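# Pass steel tube through service window to work-room rack

## Task

r1 begins in the work room and r2 in the stock room. The door joining them is locked, but a service window is open. Take the steel tube off the stock room's wall rack and set it so it rests across both arms of the wall rack in the work room. At the end, release it and pull the robots away. The tube must stay on the rack without any robot supporting it, or the task is not done. The task fails if either robot tips over or finishes leaning.

## Robot and tools

Robots: r1 and r2 are identical Hello Robot Stretch 3 units. Each has a two-wheel differential base with a passive rear caster, a lift on a mast, and one telescoping arm that reaches out to the robot's RIGHT side. The base cannot strafe, so the gripper is moved forward or back by driving. The base is 0.33 m long and 0.34 m wide. It pivots about the point midway between its drive wheels, 0.05 m behind the front edge. With the arm retracted and wrist folded, a turn sweeps a 0.28 m radius; an unfolded level wrist reaches past that.

Frames: the base frame has its origin on the floor between the drive wheels, x forward, y left, z up. The odometry frame is the base frame at scene start. Each robot reports in its own frames, so relative positions between robots come only from images, lidar_m, wrist_depth_mm and head_depth_mm. hand_pose is the fingertip contact point in the base frame; with wrist joints at zero its x axis is up, y back toward the mast, z toward the rear.

execute_actions: argument actions is a list holding one action, or empty to just read state and images. An action is an object keyed by "r1" and/or "r2". Per robot: "base" holds exactly one of translate_m (metres, a relative drive from the current base position, forward positive, -1 to 1) or rotate_rad (radians, relative turn in place, left/counter-clockwise positive, -3.2 to 3.2). "joints" holds absolute targets by name: lift_m 0 to 1.1 (arm height); arm_m 0 to 0.52 (extension); wrist_yaw_rad -1.345 to 4.42 (0 along the arm, positive toward the front, 3.0 folded over the base); wrist_pitch_rad -1.57 to 0.451 (0 level, negative tips fingers down); wrist_roll_rad -2.911 to 2.911; gripper_m -0.089 to 0.179 (larger is wider; the actual fingertip gap is 0.007 to 0.025 m less, zero below 0.007); head_pan_rad -3.953 to 1.73 (0 forward, -1.57 along the arm); head_tilt_rad -1.53 to 0.419 (negative down). "contact_limits" may set {"arm_m": effort %, 1 to 100} so the arm stops with contact_stop at that effort; too low stops immediately, and values above the reported maximum are clipped. Motions in one action start together. Anything omitted may keep pushing toward an earlier target. Any bad key or out-of-range value rejects the whole call. Each action lasts at most 15 s. The cameras argument lists names like r1_head_camera, r1_nav_camera, r1_wrist_camera, r2_head_camera, r2_nav_camera, r2_wrist_camera or "all"; null or absent gives all, [] gives none.

wait: seconds 0 to 10; commands nothing and returns state and images. zoom_image: camera name plus region [x0, y0, x1, y1] in pixels of that camera's latest full image, at most 504 by 504. finished_scene: scene is the integer of the current scene; it ends it permanently, so the tube must already be resting on the rack with grippers released and robots clear.

Result lines: base_status and joint_status describe how each commanded motion ended: done (for the base this only means the wheels turned the commanded amount, slipping included), off_target (stuck away from target, possibly still pushing), contact_stop, time_out, torque_fault (after the last three the old target is dropped). Arm and lift stop and go slack when pushing firmly; a slack lift can sink under load. on_its_own covers uncommanded joints; its "held at" is a target, not a position. motor_effort is percent of maximum, positive toward higher joint values, bracket is the peak; readings carry bias and noise. Positive wheel effort pushes forward. base_odometry counts wheel turns; heading is -3.142 to 3.142, left positive; turned_by_wheels and turned_by_imu give turning since the last result. base_tilt in degrees (forward and right positive) has a fixed bias up to about 4 degrees. lidar_m: 12 distances in metres from the base origin, 30 degree sectors starting straight ahead and going counter-clockwise (4th left, 7th behind, 10th right), plane 0.17 m high, range 0.15 to 12, "-" for nothing; it sees the other robot but not glass, and its own parts can hide sectors 5, 6, 9, 10. wrist_depth_mm (45 to 1000) and head_depth_mm (280 to 4000, image sideways) are 7x7 grids of median depths.

Cameras: head and nav cameras move with head_pan_rad and head_tilt_rad; the wrist camera rides on the gripper. Calibration lines give K, distortion and T_world_to_cam mapping the carrying robot's base frame to camera; expect small errors, larger for the wrist camera.

Gripper: close below the object's width to grip; to release, open at least 0.02 above where contact began. Neither reading nor status proves a hold. To re-squeeze, send a new value.

Speed: 0.30 m/s and 1.9 rad/s only when lift_m < 0.30, arm_m < 0.03, wrist_yaw_rad > 2.54; otherwise 0.10 m/s and 0.63 rad/s.

Self-collision: fold or unfold the wrist only with lift_m 0.32 to 0.95, wrist_pitch_rad -0.4, roll near 0; once folded, lift may drop to 0.25. With yaw below -0.4 keep pitch at -0.5 or lower.

Cautions: robots must never press into each other; once bases touch, any further drive presses hard. Equal commands give slightly different travel (up to 2.5 cm per metre), which strains a shared load and can tip a robot. Pushing the arm against something fixed with the gripper above about 0.45 m, repeated pushes, driving while holding something immovable, or snagging furniture (especially reversing) can tip a robot; back off in small steps, free the gripper, and lower lift to about 0.2 if leaning. Wrist servos that strain for seconds shut off for 10 s. Avoid drops, slams and hard pushes; loose objects may occasionally get nudged. While you think, robots keep holding the last command, and base moves count from the last reported state.

Each tool is called as name(argument=value, ...), one argument or row to a line, values as JSON.

## Session

execute_actions(
  actions=[],
)

Scene clock: 0.00 s.
r1.base_odometry: x=+0.000 y=+0.000 heading=+0.000 (m, m, rad; r1's odometry frame)
r1.turned_by_wheels: +0.000 (rad since the last result)
r1.turned_by_imu: +0.000 (rad since the last result)
r1.base_tilt: forward=+0.3 right=-1.2 (deg)
r1.lidar_m: 1.75 2.36 2.32 2.48 2.71 2.67 2.87 2.47 2.43 2.12 1.66 1.63
r1.head_depth_mm: 1581 1600 1605 1602 1591 1586 1592 / 1688 1718 1721 1713 1710 1715 1709 / 1718 1875 1866 1853 1866 1856 1848 / 1700 2032 2018 2001 2002 1992 1996 / 1682 2212 2189 2225 2195 2216 2169 / 1663 2400 2472 2451 2411 2460 2317 / 1665 2401 2658 2599 2562 2488 2354
r1.base_status: not commanded
r1.joint_positions: lift_m=+0.490 arm_m=+0.001 wrist_yaw_rad=+2.824 wrist_pitch_rad=-0.572 wrist_roll_rad=+0.002 gripper_m=+0.037 head_pan_rad=+0.010 head_tilt_rad=-0.008
r1.joint_status: not commanded
r1.motor_effort: left_wheel=+0 right_wheel=-1 lift_m=+20 arm_m=+1 wrist_yaw_rad=+0 wrist_pitch_rad=+7 wrist_roll_rad=+0 gripper_m=+0 head_pan_rad=+0 head_tilt_rad=+1 (%)
r1.hand_pose: x=+0.0420 y=+0.0466 z=+0.4696 quat_wxyz=(+0.305, +0.702, +0.089, +0.638) (m; r1's base frame)
r1.wrist_depth_mm: - - - - - - - / - - - - - - - / - - - - - - - / 931 954 916 943 921 914 925 / 816 - 794 798 784 789 780 / 692 685 721 699 690 683 664 / 598 606 - 602 590 594 596
r2.base_odometry: x=+0.000 y=+0.000 heading=+0.000 (m, m, rad; r2's odometry frame)
r2.turned_by_wheels: +0.000 (rad since the last result)
r2.turned_by_imu: +0.000 (rad since the last result)
r2.base_tilt: forward=+1.3 right=-0.9 (deg)
r2.lidar_m: 2.92 2.58 2.60 2.06 1.84 1.85 2.22 2.14 2.15 2.59 2.47 2.48
r2.head_depth_mm: 1842 2701 2851 2797 2788 2771 2607 / 1860 2746 3171 3089 3036 3026 2570 / 1891 2759 3515 3498 3388 3336 2545 / 1903 2808 3407 3393 3353 3405 2526 / 1917 2830 3129 3117 3145 3160 2527 / 1928 2833 2913 2874 2923 2891 2479 / 1958 2634 2702 2682 2682 2708 2457
r2.base_status: not commanded
r2.joint_positions: lift_m=+0.482 arm_m=-0.003 wrist_yaw_rad=+3.115 wrist_pitch_rad=-0.565 wrist_roll_rad=-0.003 gripper_m=+0.037 head_pan_rad=+0.009 head_tilt_rad=-0.023
r2.joint_status: not commanded
r2.motor_effort: left_wheel=+2 right_wheel=+0 lift_m=+29 arm_m=+0 wrist_yaw_rad=+1 wrist_pitch_rad=+5 wrist_roll_rad=+0 gripper_m=+0 head_pan_rad=+0 head_tilt_rad=+1 (%)
r2.hand_pose: x=-0.0157 y=+0.0611 z=+0.4629 quat_wxyz=(+0.206, +0.681, +0.188, +0.677) (m; r2's base frame)
r2.wrist_depth_mm: - - - - - - - / - - - - - - - / 942 972 - 933 - - - / 804 830 835 837 814 847 847 / 699 711 700 719 725 724 738 / 635 632 - 633 635 630 654 / 576 573 - - 577 565 576
pictures: r1_head_camera (sideways: a quarter turn clockwise sets it upright), r1_nav_camera (sideways: a quarter turn counterclockwise sets it upright), r1_wrist_camera, r2_head_camera (sideways: a quarter turn clockwise sets it upright), r2_nav_camera (sideways: a quarter turn counterclockwise sets it upright), r2_wrist_camera
Images, in order (width x height): r1_head_camera 896x504, r1_nav_camera 672x504, r1_wrist_camera 644x364, r2_head_camera 896x504, r2_nav_camera 672x504, r2_wrist_camera 644x364.

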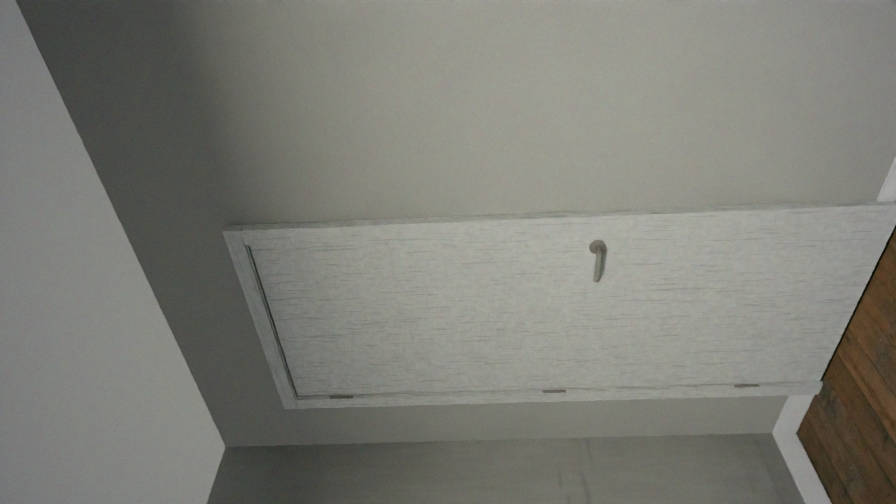

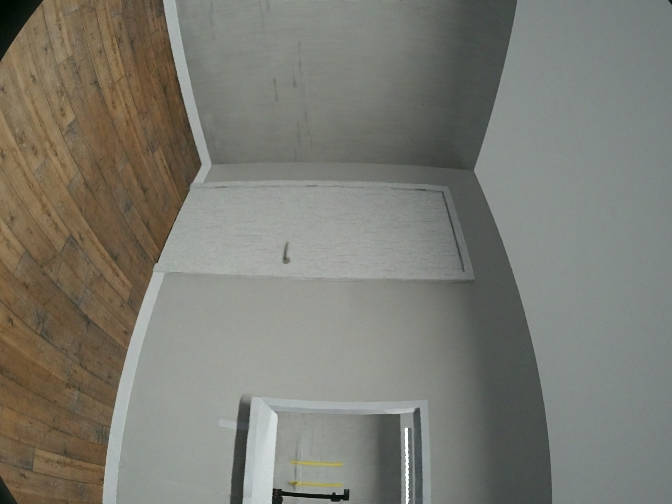

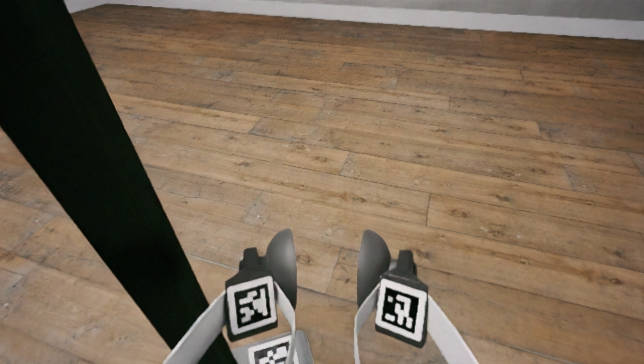

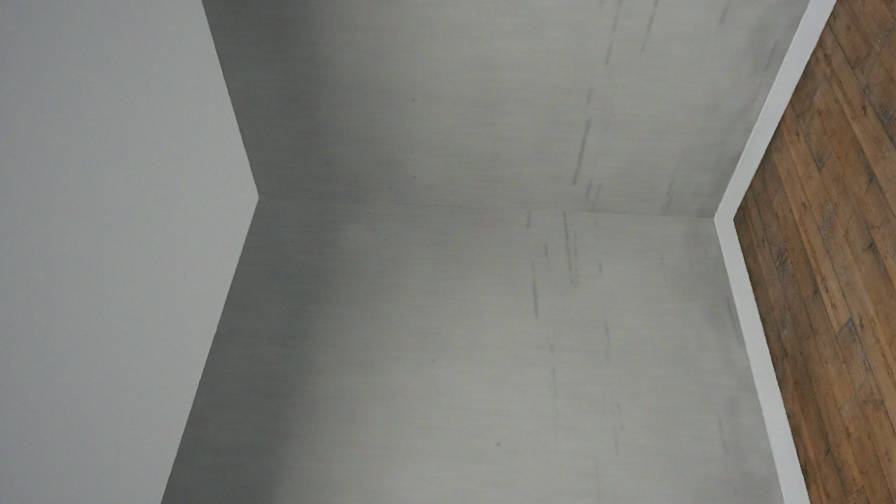

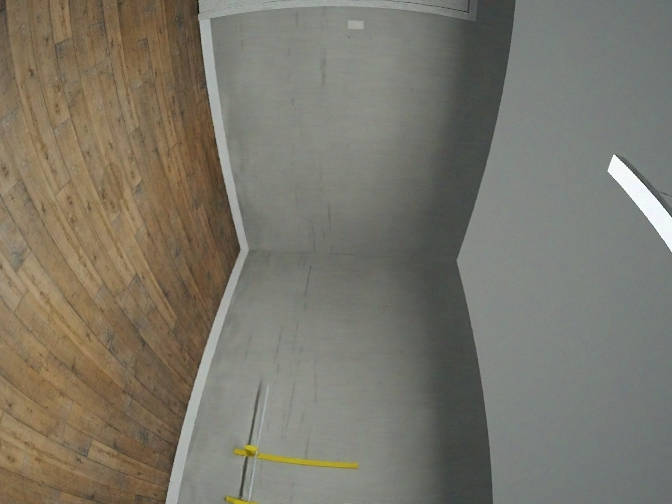

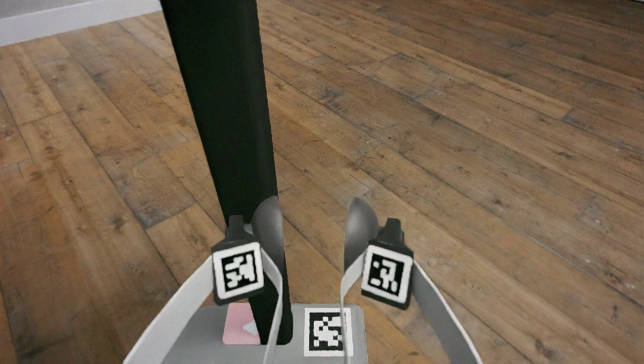

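execute_actions(
  actions=[
    {"r1":{"base":{"rotate_rad":-0.68},"joints":{"lift_m":0.28,"head_pan_rad":-3.14,"head_tilt_rad":-0.2}},"r2":{"base":{"rotate_rad":-0.77},"joints":{"lift_m":0.28,"head_tilt_rad":-0.25}}},
  ],
  cameras=["r1_nav_camera","r2_nav_camera","r2_head_camera"],
)

execute_actions(
  actions=[
    {"r1":{"joints":{"head_pan_rad":0}},"r2":{"base":{"translate_m":1}}},
  ],
  cameras=["r1_nav_camera","r1_head_camera","r2_nav_camera","r2_head_camera"],
)

Scene clock: 2.97 s.
r1.base_odometry: x=+0.000 y=+0.000 heading=-0.680 (m, m, rad; r1's odometry frame)
r1.turned_by_wheels: -0.680 (rad since the last result)
r1.turned_by_imu: -0.671 (rad since the last result)
r1.base_tilt: forward=+0.3 right=-1.3 (deg)
r1.lidar_m: 1.63 1.67 2.17 2.32 2.38 2.83 2.67 2.74 2.57 2.43 2.47 1.73
r1.head_depth_mm: 2447 2529 2621 2712 2772 2272 1697 / 2433 2480 2602 2662 2733 2307 1690 / 2442 2548 2630 2664 2808 2339 1708 / 2402 2498 2597 2674 2733 2350 1724 / 2398 2495 2541 2698 2709 2403 1758 / 2360 2494 2565 2674 2751 2404 1754 / 2362 2501 2537 2641 2720 2416 1769
r1.base_status: done
r1.joint_positions: lift_m=+0.280 arm_m=+0.001 wrist_yaw_rad=+2.824 wrist_pitch_rad=-0.573 wrist_roll_rad=+0.002 gripper_m=+0.037 head_pan_rad=-3.133 head_tilt_rad=-0.197
r1.joint_status: all done
r1.motor_effort: left_wheel=+1(5) right_wheel=-2(4) lift_m=+18(17) arm_m=+0(0) wrist_yaw_rad=+0(0) wrist_pitch_rad=+7(7) wrist_roll_rad=+0(0) gripper_m=+0(0) head_pan_rad=-3(37) head_tilt_rad=-2(19) (%)
r1.hand_pose: x=+0.0420 y=+0.0464 z=+0.2596 quat_wxyz=(+0.305, +0.702, +0.090, +0.637) (m; r1's base frame)
r1.wrist_depth_mm: - - - - - - - / - - 986 969 996 955 959 / - 760 750 762 713 740 743 / 619 629 629 618 605 597 601 / 525 - 538 527 512 514 504 / 475 - - 446 454 436 435 / - - - 393 377 387 386
r2.base_odometry: x=+0.000 y=+0.000 heading=-0.770 (m, m, rad; r2's odometry frame)
r2.turned_by_wheels: -0.770 (rad since the last result)
r2.turned_by_imu: -0.767 (rad since the last result)
r2.base_tilt: forward=+1.4 right=-0.8 (deg)
r2.lidar_m: 2.46 2.63 2.65 2.58 2.40 1.88 1.85 1.96 2.18 2.14 2.28 2.52
r2.head_depth_mm: 2190 2263 2352 2409 2507 2434 1805 / 2217 2279 2375 2463 2528 2426 1806 / 2239 2321 2378 2460 2593 2410 1785 / 2254 2338 2423 2484 2596 2386 1784 / 2299 2381 2455 2532 2628 2364 1774 / 2325 2413 2497 2577 2669 2361 1752 / 2343 2413 2520 2623 2694 2314 1746
r2.base_status: done
r2.joint_positions: lift_m=+0.280 arm_m=-0.002 wrist_yaw_rad=+3.115 wrist_pitch_rad=-0.565 wrist_roll_rad=-0.003 gripper_m=+0.037 head_pan_rad=+0.009 head_tilt_rad=-0.247
r2.joint_status: all done
r2.motor_effort: left_wheel=+2(6) right_wheel=-2(7) lift_m=+25(25) arm_m=+0(0) wrist_yaw_rad=+0(0) wrist_pitch_rad=+5(5) wrist_roll_rad=+0(0) gripper_m=+0(0) head_pan_rad=+0(0) head_tilt_rad=-1(18) (%)
r2.hand_pose: x=-0.0157 y=+0.0610 z=+0.2613 quat_wxyz=(+0.206, +0.680, +0.188, +0.677) (m; r2's base frame)
r2.wrist_depth_mm: - - - - - - - / 760 765 - 792 794 796 819 / 630 643 - 635 652 665 651 / 546 546 545 552 557 559 563 / 479 - - - 480 476 485 / - - - - 432 427 426 / - - - - 374 377 381
pictures: r1_nav_camera (sideways: a quarter turn counterclockwise sets it upright), r2_head_camera (sideways: a quarter turn clockwise sets it upright), r2_nav_camera (sideways: a quarter turn counterclockwise sets it upright)
camera_calibration (this result's frames):
r1_nav_camera: T_world_to_cam=[[-0.203204, -0.019858, 0.978935, -1.22792], [-0.0528495, 0.998559, 0.0092858, 0.0373678], [-0.977709, -0.0498494, -0.203961, 0.23001], [0, 0, 0, 1]] pos_world=[-0.0226601, -0.0502321, 1.24862]
r2_head_camera: T_world_to_cam=[[-0.219352, -0.0616668, -0.973695, 1.28386], [-0.040615, 0.997713, -0.0540383, 0.0755613], [0.9748, 0.0276932, -0.221355, 0.242187], [0, 0, 0, 1]] pos_world=[0.0486031, -0.00292357, 1.30778]
r2_nav_camera: T_world_to_cam=[[0.308717, 0.0584228, 0.949358, -1.19914], [-0.0117592, -0.997801, 0.0652279, -0.0290579], [0.951081, -0.0313007, -0.307351, 0.348591], [0, 0, 0, 1]] pos_world=[0.0383147, 0.0519742, 1.24745]
Images, in order (width x height): r1_nav_camera 672x504, r2_head_camera 896x504, r2_nav_camera 672x504.

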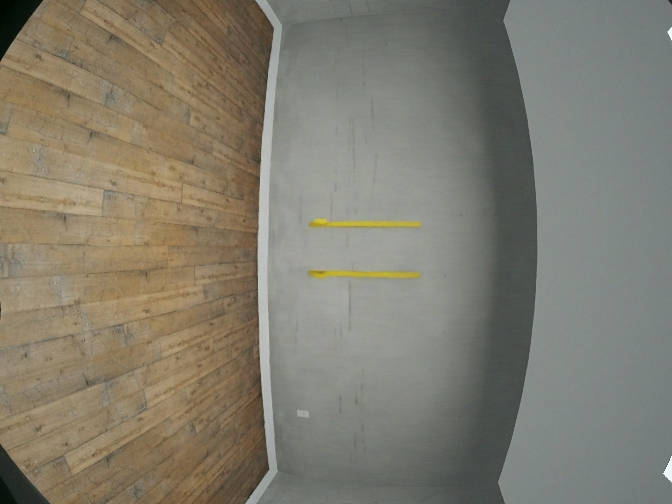

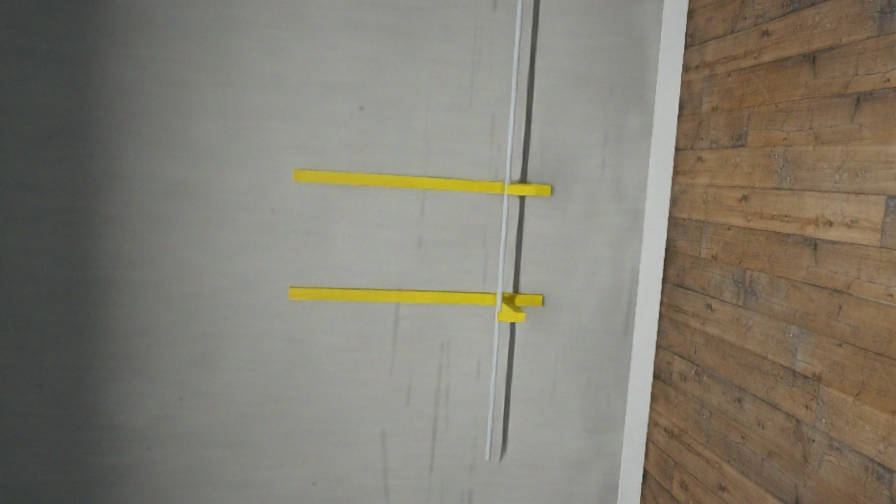

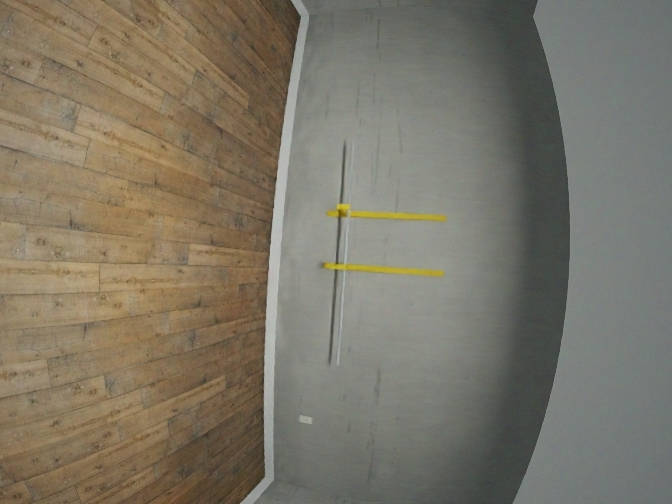

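Scene clock: 8.07 s.
r1.base_odometry: x=+0.000 y=+0.000 heading=-0.680 (m, m, rad; r1's odometry frame)
r1.turned_by_wheels: +0.000 (rad since the last result)
r1.turned_by_imu: +0.001 (rad since the last result)
r1.base_tilt: forward=+0.3 right=-1.2 (deg)
r1.lidar_m: 1.63 1.67 2.17 2.32 2.37 2.82 2.67 2.73 2.57 2.43 2.46 1.72
r1.head_depth_mm: 1481 1531 1564 1606 1657 1709 1690 / 1489 1519 - - 1673 1718 1701 / 1466 1505 - - 1655 1701 1696 / 1462 1503 - - 1665 1705 1735 / 1470 1499 - - 1653 1706 1725 / 1450 1480 - - 1634 1684 1738 / 1459 1474 1534 1579 1633 1685 1726
r1.base_status: not commanded
r1.joint_positions: lift_m=+0.280 arm_m=+0.001 wrist_yaw_rad=+2.824 wrist_pitch_rad=-0.573 wrist_roll_rad=+0.002 gripper_m=+0.037 head_pan_rad=-0.007 head_tilt_rad=-0.197
r1.joint_status: all done
r1.motor_effort: left_wheel=+1(1) right_wheel=-3(2) lift_m=+18(18) arm_m=+0(1) wrist_yaw_rad=+0(0) wrist_pitch_rad=+7(8) wrist_roll_rad=+0(0) gripper_m=+0(0) head_pan_rad=+3(36) head_tilt_rad=-1(1) (%)
r1.hand_pose: x=+0.0420 y=+0.0464 z=+0.2596 quat_wxyz=(+0.305, +0.702, +0.090, +0.637) (m; r1's base frame)
r1.wrist_depth_mm: - - - - - - - / - - - 993 957 945 970 / - 761 776 770 762 745 732 / 616 630 611 613 612 615 604 / 523 - 546 527 506 505 506 / 462 - - 447 446 442 437 / - - - 396 382 391 388
r2.base_odometry: x=+0.718 y=-0.696 heading=-0.770 (m, m, rad; r2's odometry frame)
r2.turned_by_wheels: +0.000 (rad since the last result)
r2.turned_by_imu: +0.009 (rad since the last result)
r2.base_tilt: forward=+1.3 right=-1.0 (deg)
r2.lidar_m: 1.47 1.57 2.30 2.53 2.69 2.88 2.84 2.91 2.26 2.23 1.92 1.50
r2.head_depth_mm: 1282 1331 1372 1414 1468 1519 1573 / 1297 1346 1381 1424 1489 1543 1589 / 1318 1361 1405 1449 1502 1558 1612 / 1330 1376 1419 1476 1521 1588 1640 / 1351 1393 1430 1491 1533 1608 1647 / 1367 1417 1465 1515 1576 1635 1674 / 1388 1436 1478 1535 1591 1663 1697
r2.base_status: done
r2.joint_positions: lift_m=+0.280 arm_m=-0.002 wrist_yaw_rad=+3.115 wrist_pitch_rad=-0.565 wrist_roll_rad=-0.003 gripper_m=+0.037 head_pan_rad=+0.009 head_tilt_rad=-0.248
r2.joint_status: not commanded
r2.motor_effort: left_wheel=+1(10) right_wheel=-1(4) lift_m=+26(26) arm_m=+0(0) wrist_yaw_rad=+0(0) wrist_pitch_rad=+5(4) wrist_roll_rad=+0(0) gripper_m=+0(0) head_pan_rad=-1(0) head_tilt_rad=+0(1) (%)
r2.hand_pose: x=-0.0157 y=+0.0610 z=+0.2613 quat_wxyz=(+0.206, +0.680, +0.188, +0.677) (m; r2's base frame)
r2.wrist_depth_mm: - - - - - - - / 766 770 - 797 804 823 813 / 647 641 - 648 651 659 656 / 539 556 543 553 558 558 554 / 476 - - - 480 485 485 / - - - - 441 431 429 / - - - - 371 381 382
pictures: r1_head_camera (sideways: a quarter turn clockwise sets it upright), r1_nav_camera (sideways: a quarter turn counterclockwise sets it upright), r2_head_camera (sideways: a quarter turn clockwise sets it upright), r2_nav_camera (sideways: a quarter turn counterclockwise sets it upright)
camera_calibration (this result's frames):
r1_head_camera: T_world_to_cam=[[-0.139311, 0.0601794, -0.988418, 1.31037], [-0.0265091, 0.997567, 0.0644727, -0.0824], [0.989894, 0.0351838, -0.137377, 0.125477], [0, 0, 0, 1]] pos_world=[0.0561562, -0.0010727, 1.31775]
r1_nav_camera: T_world_to_cam=[[0.203495, 0.0166083, 0.978935, -1.2304], [0.036886, -0.999276, 0.0092858, 0.0368204], [0.978381, 0.0342194, -0.203961, 0.218077], [0, 0, 0, 1]] pos_world=[0.0356592, 0.0497661, 1.24862]
r2_head_camera: T_world_to_cam=[[-0.220161, -0.0616741, -0.973512, 1.28363], [-0.0406601, 0.997712, -0.0540119, 0.0755272], [0.974616, 0.0276918, -0.222165, 0.243242], [0, 0, 0, 1]] pos_world=[0.048608, -0.00292351, 1.30775]
r2_nav_camera: T_world_to_cam=[[0.309506, 0.0584299, 0.949101, -1.19881], [-0.0117048, -0.997801, 0.065245, -0.0290804], [0.950825, -0.0313027, -0.308141, 0.349621], [0, 0, 0, 1]] pos_world=[0.0382694, 0.0519738, 1.24742]
Images, in order (width x height): r1_head_camera 896x504, r1_nav_camera 672x504, r2_head_camera 896x504, r2_nav_camera 672x504.

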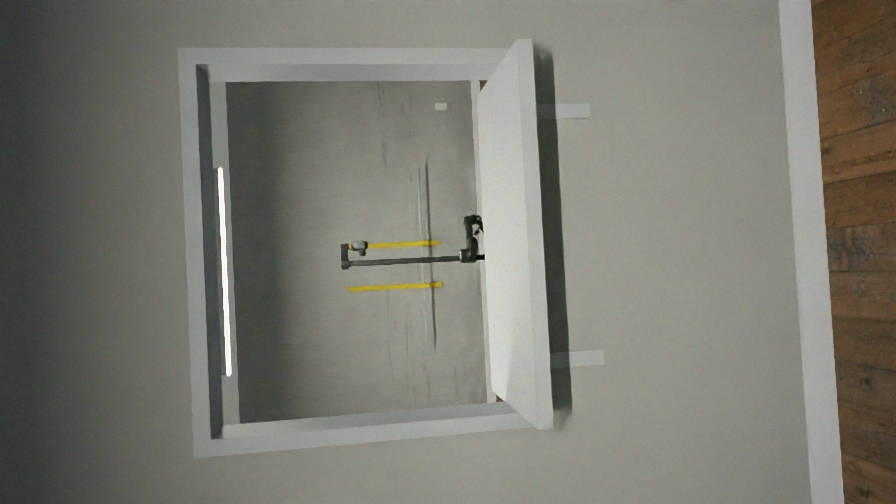

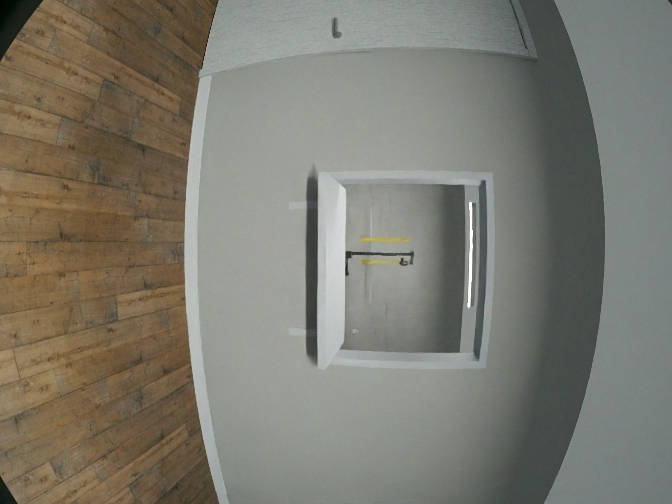

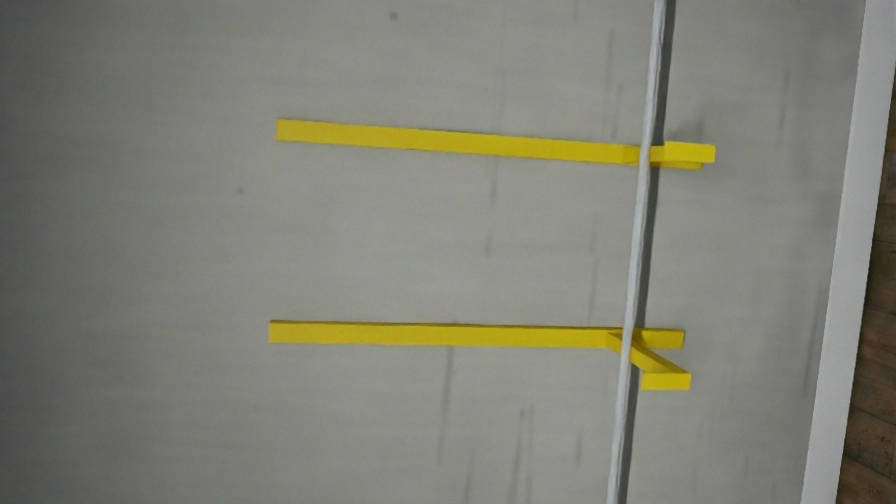

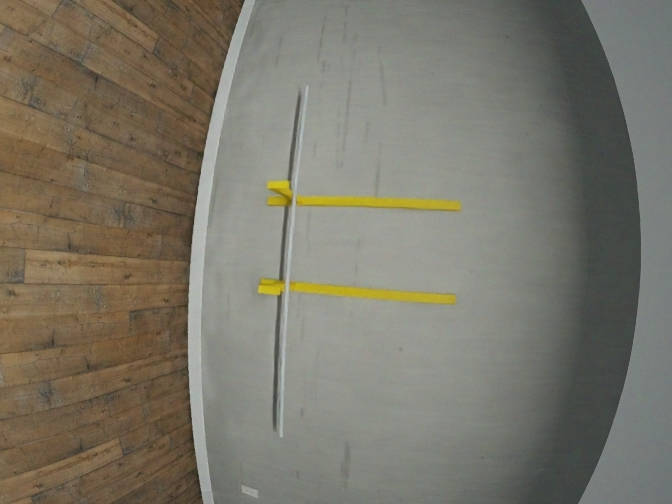

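execute_actions(
  actions=[
    {"r2":{"base":{"translate_m":0.72}}},
  ],
  cameras=[],
)

execute_actions(
  actions=[
    {"r2":{"base":{"rotate_rad":1.475},"joints":{"lift_m":0.5,"wrist_pitch_rad":-0.4,"head_pan_rad":-1.57,"head_tilt_rad":-0.8}},"r1":{"base":{"rotate_rad":0.5}}},
  ],
  cameras=[],
)

execute_actions(
  actions=[
    {"r2":{"joints":{"wrist_yaw_rad":0,"gripper_m":0.12}},"r1":{"base":{"translate_m":1}}},
  ],
  cameras=[],
)

execute_actions(
  actions=[
    {"r2":{"joints":{"wrist_pitch_rad":0,"wrist_roll_rad":1.57}},"r1":{"base":{"rotate_rad":-0.45},"joints":{"lift_m":0.9,"wrist_pitch_rad":-0.4,"head_pan_rad":-0.6,"head_tilt_rad":-0.5}}},
  ],
)

Scene clock: 12.70 s.
r1.base_odometry: x=+0.000 y=+0.000 heading=-0.680 (m, m, rad; r1's odometry frame)
r1.turned_by_wheels: +0.000 (rad since the last result)
r1.turned_by_imu: +0.001 (rad since the last result)
r1.base_tilt: forward=+0.3 right=-1.3 (deg)
r1.lidar_m: 1.63 1.67 2.17 2.32 2.37 2.82 2.67 2.73 2.57 2.43 2.47 1.73
r1.head_depth_mm: 1477 1515 1571 1615 1681 1738 1686 / 1469 1524 - - 1661 1724 1692 / 1460 1508 - - 1657 1705 1715 / 1454 1512 - - 1645 1713 1732 / 1457 1487 - - 1646 1693 1734 / 1450 1498 - - 1640 1698 1709 / 1445 1489 1528 1574 1634 1687 1731
r1.base_status: not commanded
r1.joint_positions: lift_m=+0.280 arm_m=+0.001 wrist_yaw_rad=+2.824 wrist_pitch_rad=-0.573 wrist_roll_rad=+0.002 gripper_m=+0.037 head_pan_rad=-0.007 head_tilt_rad=-0.197
r1.joint_status: not commanded
r1.motor_effort: left_wheel=+1(1) right_wheel=-3(3) lift_m=+18(18) arm_m=+1(0) wrist_yaw_rad=+0(0) wrist_pitch_rad=+7(7) wrist_roll_rad=+0(0) gripper_m=+0(0) head_pan_rad=+3(3) head_tilt_rad=-2(1) (%)
r1.hand_pose: x=+0.0420 y=+0.0464 z=+0.2596 quat_wxyz=(+0.305, +0.702, +0.090, +0.637) (m; r1's base frame)
r1.wrist_depth_mm: - - - - - - - / - - - 977 990 985 944 / - 764 746 764 744 740 746 / 610 634 624 619 606 622 612 / 526 - 530 525 513 503 507 / 466 - - 442 444 441 435 / - - - 390 375 389 382
r2.base_odometry: x=+1.235 y=-1.197 heading=-0.770 (m, m, rad; r2's odometry frame)
r2.turned_by_wheels: +0.000 (rad since the last result)
r2.turned_by_imu: +0.007 (rad since the last result)
r2.base_tilt: forward=+1.3 right=-0.9 (deg)
r2.lidar_m: 0.75 0.81 1.19 2.45 2.62 3.61 3.55 2.98 2.34 2.17 0.98 0.77
r2.head_depth_mm: 635 653 653 679 705 737 774 / 643 663 687 710 733 759 782 / 650 672 694 718 747 775 804 / 659 680 704 730 756 788 816 / 668 692 715 741 769 795 831 / 678 698 718 745 772 803 835 / 687 709 729 761 790 821 853
r2.base_status: done
r2.joint_positions: lift_m=+0.280 arm_m=-0.002 wrist_yaw_rad=+3.115 wrist_pitch_rad=-0.565 wrist_roll_rad=-0.003 gripper_m=+0.037 head_pan_rad=+0.009 head_tilt_rad=-0.248
r2.joint_status: not commanded
r2.motor_effort: left_wheel=+1(9) right_wheel=+0(6) lift_m=+25(25) arm_m=+1(0) wrist_yaw_rad=+0(0) wrist_pitch_rad=+4(4) wrist_roll_rad=+0(0) gripper_m=+0(0) head_pan_rad=-1(0) head_tilt_rad=-1(1) (%)
r2.hand_pose: x=-0.0157 y=+0.0610 z=+0.2613 quat_wxyz=(+0.206, +0.680, +0.188, +0.677) (m; r2's base frame)
r2.wrist_depth_mm: - - - - - - 952 / 771 780 - 797 820 809 815 / 630 648 - 652 645 651 650 / 541 549 552 559 556 560 565 / 476 - - - 482 493 487 / - - - - 433 427 432 / - - - - 372 383 384
pictures: none
No camera images: the call's "cameras" was empty. Leave "cameras" out to get every camera's image.

Scene clock: 15.93 s.
r1.base_odometry: x=+0.000 y=+0.000 heading=-0.180 (m, m, rad; r1's odometry frame)
r1.turned_by_wheels: +0.500 (rad since the last result)
r1.turned_by_imu: +0.494 (rad since the last result)
r1.base_tilt: forward=+0.2 right=-1.2 (deg)
r1.lidar_m: 1.66 2.11 2.32 2.37 2.85 2.68 2.71 2.59 2.43 2.48 1.74 1.63
r1.head_depth_mm: 1407 1509 - - 1562 1630 1624 / 1464 1533 1579 1612 1665 1733 1713 / 1540 1603 1648 1697 1755 1823 1723 / 1625 1693 1738 1798 1856 1946 1728 / 1709 1773 1850 1926 1977 2069 1732 / 1790 1868 1942 2018 2101 2206 1757 / 1907 1968 2079 2165 2271 2313 1766
r1.base_status: done
r1.joint_positions: lift_m=+0.280 arm_m=+0.001 wrist_yaw_rad=+2.824 wrist_pitch_rad=-0.573 wrist_roll_rad=+0.002 gripper_m=+0.037 head_pan_rad=-0.007 head_tilt_rad=-0.198
r1.joint_status: not commanded
r1.motor_effort: left_wheel=-1(6) right_wheel=+1(6) lift_m=+18(18) arm_m=+0(0) wrist_yaw_rad=+0(0) wrist_pitch_rad=+7(7) wrist_roll_rad=+0(0) gripper_m=+0(1) head_pan_rad=+3(3) head_tilt_rad=-1(1) (%)
r1.hand_pose: x=+0.0420 y=+0.0464 z=+0.2596 quat_wxyz=(+0.305, +0.702, +0.090, +0.637) (m; r1's base frame)
r1.wrist_depth_mm: - - - - - - - / - 962 980 - 977 977 978 / - 769 783 753 775 746 748 / 623 641 614 615 603 621 605 / 524 - 540 521 517 504 495 / 467 - - 451 449 434 440 / - - - 393 376 385 382
r2.base_odometry: x=+1.235 y=-1.197 heading=+0.705 (m, m, rad; r2's odometry frame)
r2.turned_by_wheels: +1.475 (rad since the last result)
r2.turned_by_imu: +1.469 (rad since the last result)
r2.base_tilt: forward=+1.4 right=-1.0 (deg)
r2.lidar_m: 2.45 2.55 3.46 3.54 3.26 2.39 2.30 1.07 0.78 0.75 0.78 1.07
r2.head_depth_mm: 629 714 814 948 1135 1327 1197 / 627 701 803 920 824 1326 1193 / 639 720 821 943 1155 1331 1192 / 644 724 829 945 1165 1340 1190 / 646 730 836 954 1175 1332 1191 / 648 733 841 958 1187 1351 1185 / 648 722 830 927 1108 1355 1187
r2.base_status: done
r2.joint_positions: lift_m=+0.500 arm_m=-0.002 wrist_yaw_rad=+3.115 wrist_pitch_rad=-0.418 wrist_roll_rad=-0.003 gripper_m=+0.037 head_pan_rad=-1.563 head_tilt_rad=-0.790
r2.joint_status: all done
r2.motor_effort: left_wheel=-1(5) right_wheel=+1(6) lift_m=+33(34) arm_m=+0(0) wrist_yaw_rad=+0(0) wrist_pitch_rad=+7(8) wrist_roll_rad=-1(0) gripper_m=+0(0) head_pan_rad=-5(57) head_tilt_rad=-5(31) (%)
r2.hand_pose: x=-0.0152 y=+0.0818 z=+0.5124 quat_wxyz=(+0.156, +0.692, +0.138, +0.691) (m; r2's base frame)
r2.wrist_depth_mm: - - - - - - - / - - - - - - - / - - - - - - - / - - - - - - - / 840 847 842 857 857 882 867 / 720 715 - 726 745 747 743 / 638 628 645 643 641 652 648
pictures: none
No camera images: the call's "cameras" was empty. Leave "cameras" out to get every camera's image.

Scene clock: 21.03 s.
r1.base_odometry: x=+0.984 y=-0.179 heading=-0.180 (m, m, rad; r1's odometry frame)
r1.turned_by_wheels: +0.000 (rad since the last result)
r1.turned_by_imu: +0.003 (rad since the last result)
r1.base_tilt: forward=+0.3 right=-1.2 (deg)
r1.lidar_m: 0.74 0.96 1.89 1.93 2.49 3.57 3.61 3.03 2.85 1.13 0.78 0.73
r1.head_depth_mm: 604 621 639 662 680 704 726 / 634 648 671 694 717 745 771 / 665 687 708 733 757 788 819 / 700 724 752 777 808 841 872 / 739 769 794 825 864 893 934 / 783 813 843 884 923 963 1006 / 835 863 892 918 956 995 1050
r1.base_status: done
r1.joint_positions: lift_m=+0.280 arm_m=+0.001 wrist_yaw_rad=+2.824 wrist_pitch_rad=-0.574 wrist_roll_rad=+0.002 gripper_m=+0.037 head_pan_rad=-0.007 head_tilt_rad=-0.198
r1.joint_status: not commanded
r1.motor_effort: left_wheel=-1(7) right_wheel=+1(7) lift_m=+18(18) arm_m=+0(1) wrist_yaw_rad=+0(0) wrist_pitch_rad=+8(8) wrist_roll_rad=+0(0) gripper_m=+1(1) head_pan_rad=+2(3) head_tilt_rad=+0(0) (%)
r1.hand_pose: x=+0.0419 y=+0.0463 z=+0.2595 quat_wxyz=(+0.305, +0.702, +0.090, +0.637) (m; r1's base frame)
r1.wrist_depth_mm: - - - - - - - / - - - 971 - 953 889 / - 786 754 757 757 767 715 / 621 643 628 614 610 595 602 / 519 - 535 513 520 513 513 / 464 - - 441 438 438 437 / - - - 392 380 386 385
r2.base_odometry: x=+1.235 y=-1.197 heading=+0.705 (m, m, rad; r2's odometry frame)
r2.turned_by_wheels: +0.000 (rad since the last result)
r2.turned_by_imu: +0.000 (rad since the last result)
r2.base_tilt: forward=+1.4 right=-0.9 (deg)
r2.lidar_m: 2.46 2.55 3.46 3.54 3.26 2.38 2.30 1.07 0.78 0.75 0.78 1.07
r2.head_depth_mm: 629 713 813 947 1134 1323 1193 / 627 699 802 919 824 1336 1194 / 640 722 823 940 1158 1338 1196 / 643 726 832 947 1170 1335 1214 / 648 728 836 952 1176 1339 1191 / 651 734 841 958 1190 1345 1185 / 648 723 829 930 1104 1351 1182
r2.base_status: not commanded
r2.joint_positions: lift_m=+0.500 arm_m=-0.002 wrist_yaw_rad=+0.002 wrist_pitch_rad=-0.418 wrist_roll_rad=-0.003 gripper_m=+0.120 head_pan_rad=-1.563 head_tilt_rad=-0.790
r2.joint_status: all done
r2.motor_effort: left_wheel=-1(1) right_wheel=+1(1) lift_m=+33(33) arm_m=+0(0) wrist_yaw_rad=-2(2) wrist_pitch_rad=+7(7) wrist_roll_rad=-1(0) gripper_m=+0(80) head_pan_rad=-4(4) head_tilt_rad=-3(4) (%)
r2.hand_pose: x=-0.0211 y=-0.3668 z=+0.5124 quat_wxyz=(+0.693, +0.148, -0.690, -0.146) (m; r2's base frame)
r2.wrist_depth_mm: 472 461 471 469 456 457 460 / 509 514 506 509 505 495 499 / 559 558 562 561 546 556 549 / 622 624 619 620 628 613 613 / 716 694 702 699 689 678 690 / 712 724 732 736 719 732 712 / 638 655 642 643 640 635 665
pictures: none
No camera images: the call's "cameras" was empty. Leave "cameras" out to get every camera's image.

Scene clock: 27.50 s.
r1.base_odometry: x=+0.984 y=-0.179 heading=-0.630 (m, m, rad; r1's odometry frame)
r1.turned_by_wheels: -0.450 (rad since the last result)
r1.turned_by_imu: -0.442 (rad since the last result)
r1.base_tilt: forward=+0.2 right=-1.3 (deg)
r1.lidar_m: 0.73 0.75 1.00 1.89 1.96 2.67 3.57 3.69 2.96 2.85 1.04 0.76
r1.head_depth_mm: 989 1059 1126 1026 1356 1489 1284 / 3396 3677 3734 925 1209 1357 1301 / 3786 - - 882 1083 1219 1278 / - - - 893 987 1094 1216 / - - - 913 728 989 1099 / - - - 923 669 910 1001 / - - - 938 647 834 914
r1.base_status: done
r1.joint_positions: lift_m=+0.900 arm_m=+0.001 wrist_yaw_rad=+2.824 wrist_pitch_rad=-0.420 wrist_roll_rad=+0.002 gripper_m=+0.037 head_pan_rad=-0.593 head_tilt_rad=-0.494
r1.joint_status: all done
r1.motor_effort: left_wheel=+2(7) right_wheel=-2(6) lift_m=+21(21) arm_m=+0(1) wrist_yaw_rad=+0(0) wrist_pitch_rad=+10(12) wrist_roll_rad=+0(0) gripper_m=+0(0) head_pan_rad=-2(29) head_tilt_rad=-3(26) (%)
r1.hand_pose: x=+0.0488 y=+0.0672 z=+0.9121 quat_wxyz=(+0.255, +0.707, +0.036, +0.659) (m; r1's base frame)
r1.wrist_depth_mm: - - - - - 840 636 / - - - - - 880 652 / - - - - - 888 675 / - - - - - 950 702 / - - - - - 967 713 / - - - - - 957 723 / - - - - - - 763
r2.base_odometry: x=+1.235 y=-1.197 heading=+0.705 (m, m, rad; r2's odometry frame)
r2.turned_by_wheels: +0.000 (rad since the last result)
r2.turned_by_imu: +0.000 (rad since the last result)
r2.base_tilt: forward=+1.3 right=-0.9 (deg)
r2.lidar_m: 2.46 2.56 3.46 3.55 3.27 2.38 2.29 1.07 0.78 0.75 0.78 1.07
r2.head_depth_mm: 630 713 814 947 1137 1323 1196 / 627 700 803 920 822 1331 1200 / 640 722 824 942 1159 1329 1218 / 643 725 828 947 1164 1338 1212 / 646 728 834 954 1175 1342 1189 / 649 734 840 958 1187 1343 1184 / 649 723 828 926 1108 1356 1187
r2.base_status: not commanded
r2.joint_positions: lift_m=+0.500 arm_m=-0.002 wrist_yaw_rad=+0.002 wrist_pitch_rad=-0.022 wrist_roll_rad=+1.569 gripper_m=+0.120 head_pan_rad=-1.563 head_tilt_rad=-0.790
r2.joint_status: all done
r2.motor_effort: left_wheel=+0(1) right_wheel=+1(1) lift_m=+33(32) arm_m=+0(0) wrist_yaw_rad=-1(1) wrist_pitch_rad=+9(8) wrist_roll_rad=+0(2) gripper_m=+0(0) head_pan_rad=-4(4) head_tilt_rad=-4(4) (%)
r2.hand_pose: x=-0.0209 y=-0.3981 z=+0.6085 quat_wxyz=(+0.001, +0.001, -1.000, -0.012) (m; r2's base frame)
r2.wrist_depth_mm: 312 163 166 475 476 474 477 / 443 446 457 460 484 493 493 / 492 495 496 495 511 503 515 / 508 511 508 521 532 529 529 / 522 520 524 540 549 539 547 / 542 - 551 552 559 573 566 / 541 553 543 555 585 595 592
pictures: r1_head_camera (sideways: a quarter turn clockwise sets it upright), r1_nav_camera (sideways: a quarter turn counterclockwise sets it upright), r1_wrist_camera, r2_head_camera (sideways: a quarter turn clockwise sets it upright), r2_nav_camera (sideways: a quarter turn counterclockwise sets it upright), r2_wrist_camera
camera_calibration (this result's frames):
r1_head_camera: T_world_to_cam=[[-0.317109, 0.285042, -0.90454, 1.20189], [0.546217, 0.834586, 0.0715075, -0.0950257], [0.775299, -0.4714, -0.42035, 0.495077], [0, 0, 0, 1]] pos_world=[0.0492025, -0.0299027, 1.30206]
r1_nav_camera: T_world_to_cam=[[0.408448, -0.25344, 0.876891, -1.09844], [-0.52103, -0.853529, -0.00399684, 0.0575173], [0.749465, -0.455254, -0.480672, 0.579589], [0, 0, 0, 1]] pos_world=[0.0442417, 0.0345645, 1.24203]
r1_wrist_camera: T_world_to_cam=[[0.961677, -0.272724, -0.028253, -0.0000067069], [-0.167092, -0.501246, -0.849019, 0.854139], [0.217386, 0.821203, -0.527607, 0.574667], [0, 0, 0, 1]] pos_world=[0.0178021, -0.0437865, 1.02838]
r2_head_camera: T_world_to_cam=[[-0.0651362, 0.691092, -0.719826, 0.951801], [0.997572, 0.0629274, -0.0298536, 0.0377122], [0.0246653, -0.720023, -0.693512, 0.862348], [0, 0, 0, 1]] pos_world=[0.00310606, -0.0392448, 1.28431]
r2_nav_camera: T_world_to_cam=[[0.0615982, -0.755011, 0.652813, -0.810982], [-0.9975, -0.0238781, 0.0665061, -0.0246613], [-0.0346249, -0.655277, -0.754594, 0.93648], [0, 0, 0, 1]] pos_world=[0.057781, 0.000765193, 1.23772]
r2_wrist_camera: T_world_to_cam=[[-0.0276847, 0.00943491, -0.999572, 0.610954], [0.974096, 0.224764, -0.0248575, 0.149177], [0.224434, -0.974367, -0.015413, -0.203931], [0, 0, 0, 1]] pos_world=[-0.0826299, -0.237998, 0.611258]
Images, in order (width x height): r1_head_camera 896x504, r1_nav_camera 672x504, r1_wrist_camera 644x364, r2_head_camera 896x504, r2_nav_camera 672x504, r2_wrist_camera 644x364.

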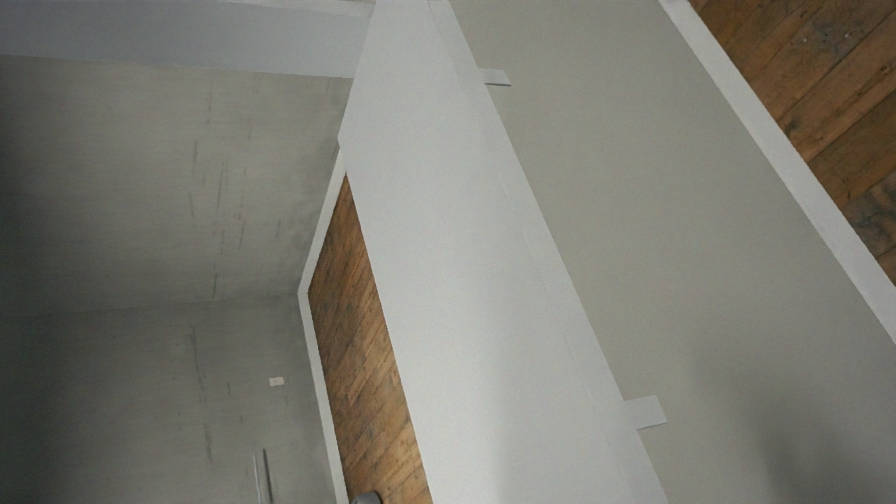

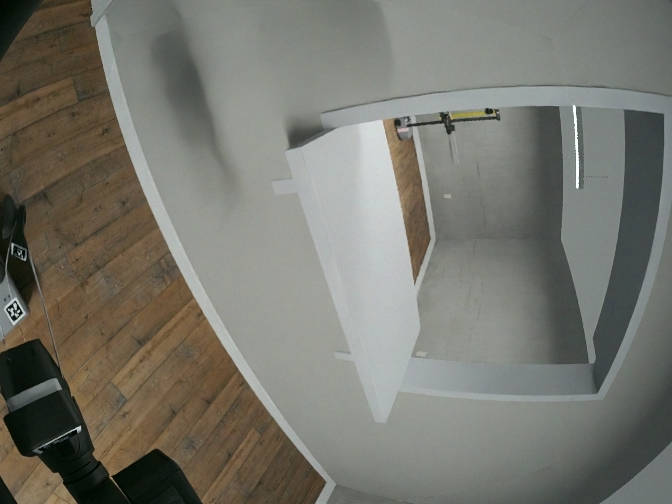

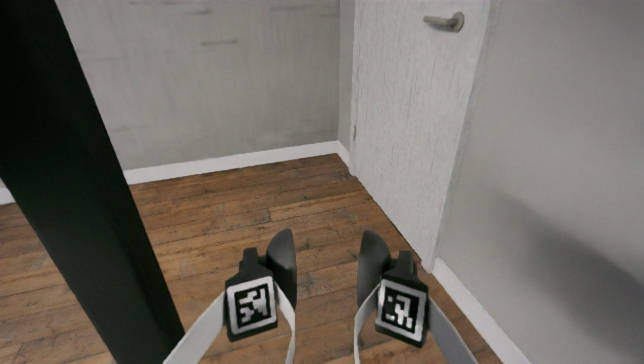

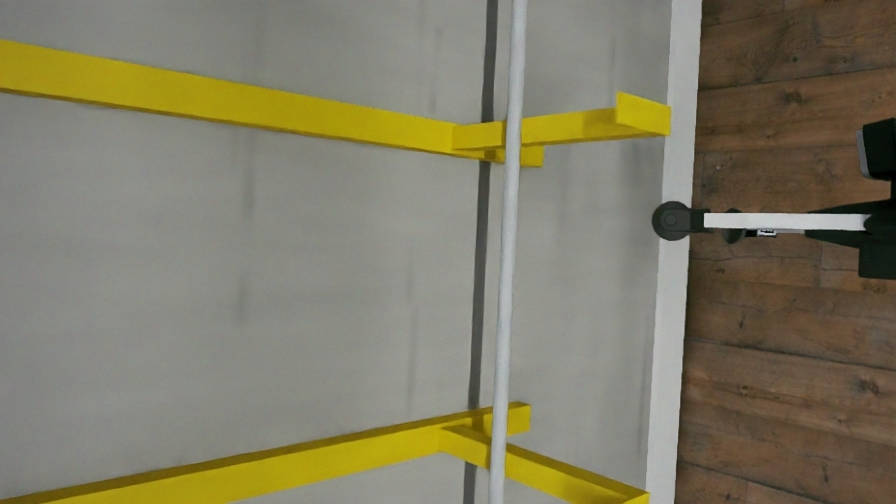

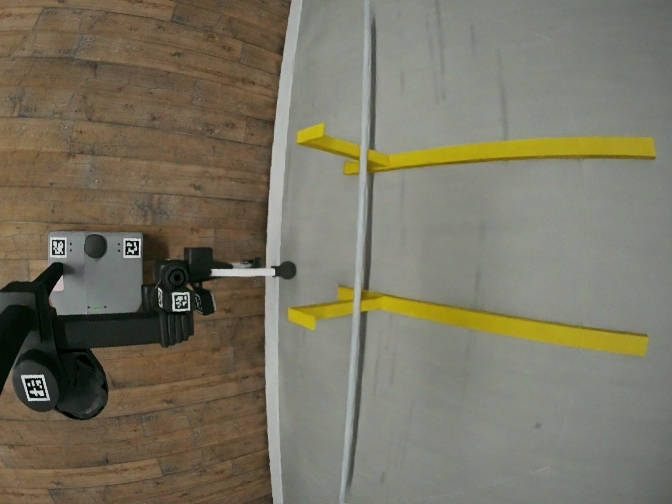

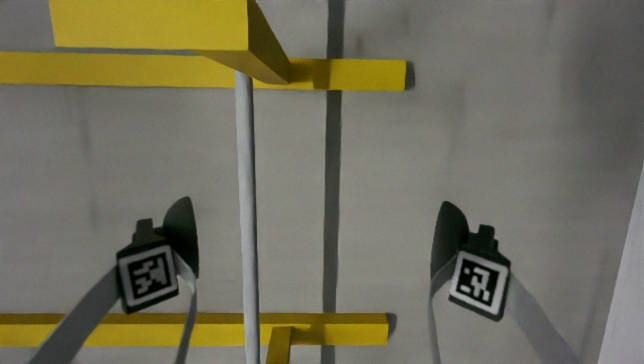

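execute_actions(
  actions=[
    {"r2":{"joints":{"lift_m":0.57,"wrist_roll_rad":-1.57,"arm_m":0.1}},"r1":{"joints":{"wrist_yaw_rad":0,"gripper_m":0.12}}},
  ],
  cameras=["r2_wrist_camera","r2_head_camera"],
)

Scene clock: 30.13 s.
r1.base_odometry: x=+0.984 y=-0.179 heading=-0.630 (m, m, rad; r1's odometry frame)
r1.turned_by_wheels: +0.000 (rad since the last result)
r1.turned_by_imu: +0.001 (rad since the last result)
r1.base_tilt: forward=+0.3 right=-1.3 (deg)
r1.lidar_m: 0.73 0.76 1.00 1.89 1.96 2.67 3.55 3.69 2.97 2.86 1.04 0.76
r1.head_depth_mm: 992 1055 1132 1027 1356 1483 1290 / 3425 3588 3755 923 1210 1356 1302 / 3848 - - 881 1082 1214 1273 / - - - 897 981 1100 1209 / - - - 908 724 992 1109 / - - - 923 669 907 999 / - - - 936 647 841 913
r1.base_status: not commanded
r1.joint_positions: lift_m=+0.900 arm_m=+0.001 wrist_yaw_rad=+0.002 wrist_pitch_rad=-0.420 wrist_roll_rad=+0.002 gripper_m=+0.120 head_pan_rad=-0.593 head_tilt_rad=-0.494
r1.joint_status: all done
r1.motor_effort: left_wheel=+1(2) right_wheel=-2(2) lift_m=+21(21) arm_m=+0(0) wrist_yaw_rad=-2(2) wrist_pitch_rad=+10(10) wrist_roll_rad=+0(0) gripper_m=+1(81) head_pan_rad=-3(3) head_tilt_rad=-4(3) (%)
r1.hand_pose: x=-0.0210 y=-0.3698 z=+0.9121 quat_wxyz=(+0.691, +0.148, -0.692, -0.147) (m; r1's base frame)
r1.wrist_depth_mm: 908 - - - - - - / 902 - - - - - - / 882 - - - - - - / 890 - - - - - - / 906 - - - - - - / 883 - - - - - - / 895 - - - - - -
r2.base_odometry: x=+1.235 y=-1.197 heading=+0.705 (m, m, rad; r2's odometry frame)
r2.turned_by_wheels: +0.000 (rad since the last result)
r2.turned_by_imu: +0.000 (rad since the last result)
r2.base_tilt: forward=+1.4 right=-1.0 (deg)
r2.lidar_m: 2.46 2.55 3.47 3.53 3.24 2.38 2.29 1.07 0.78 0.75 0.78 1.07
r2.head_depth_mm: 628 712 812 950 1137 1320 1189 / 627 700 803 920 822 1335 - / 640 721 823 944 1155 1339 - / 643 726 829 944 1170 1340 1174 / 645 728 833 953 1174 1339 1190 / 649 734 841 959 1188 1347 1186 / 647 722 830 922 1102 1350 1189
r2.base_status: not commanded
r2.joint_positions: lift_m=+0.570 arm_m=+0.100 wrist_yaw_rad=+0.001 wrist_pitch_rad=-0.020 wrist_roll_rad=-1.569 gripper_m=+0.120 head_pan_rad=-1.563 head_tilt_rad=-0.790
r2.joint_status: all done
r2.motor_effort: left_wheel=-1(0) right_wheel=+1(1) lift_m=+33(33) arm_m=+3(3) wrist_yaw_rad=-1(1) wrist_pitch_rad=+8(8) wrist_roll_rad=+0(2) gripper_m=+0(1) head_pan_rad=-4(4) head_tilt_rad=-4(3) (%)
r2.hand_pose: x=-0.0210 y=-0.5004 z=+0.6793 quat_wxyz=(+1.000, +0.011, +0.000, +0.000) (m; r2's base frame)
r2.wrist_depth_mm: 385 386 385 377 377 377 376 / 404 398 391 392 391 388 383 / 411 411 407 401 403 395 398 / 417 427 423 416 414 409 411 / 438 433 415 407 410 418 419 / 452 - 447 338 440 436 439 / 470 466 457 287 457 448 447
pictures: r2_head_camera (sideways: a quarter turn clockwise sets it upright), r2_wrist_camera
camera_calibration (this result's frames):
r2_head_camera: T_world_to_cam=[[-0.065098, 0.691095, -0.719826, 0.951801], [0.997575, 0.0628724, -0.0298536, 0.0377122], [0.0246255, -0.720024, -0.693512, 0.862349], [0, 0, 0, 1]] pos_world=[0.0031039, -0.0392447, 1.28431]
r2_wrist_camera: T_world_to_cam=[[0.0249135, -0.0348128, 0.999083, -0.696046], [-0.974708, 0.221178, 0.0320126, 0.0926629], [-0.22209, -0.974612, -0.028422, -0.303184], [0, 0, 0, 1]] pos_world=[0.040326, -0.340213, 0.683825]
Images, in order (width x height): r2_head_camera 896x504, r2_wrist_camera 644x364.

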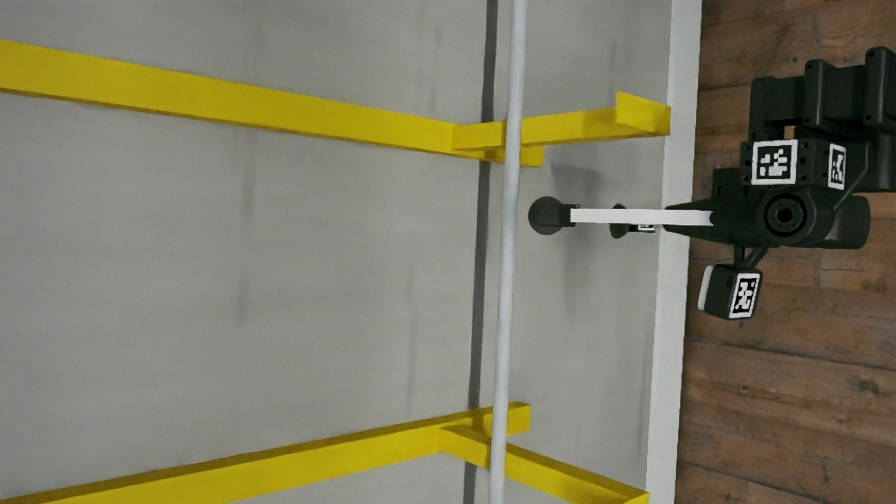

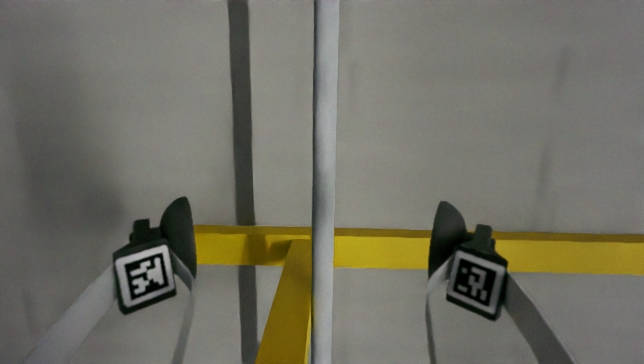

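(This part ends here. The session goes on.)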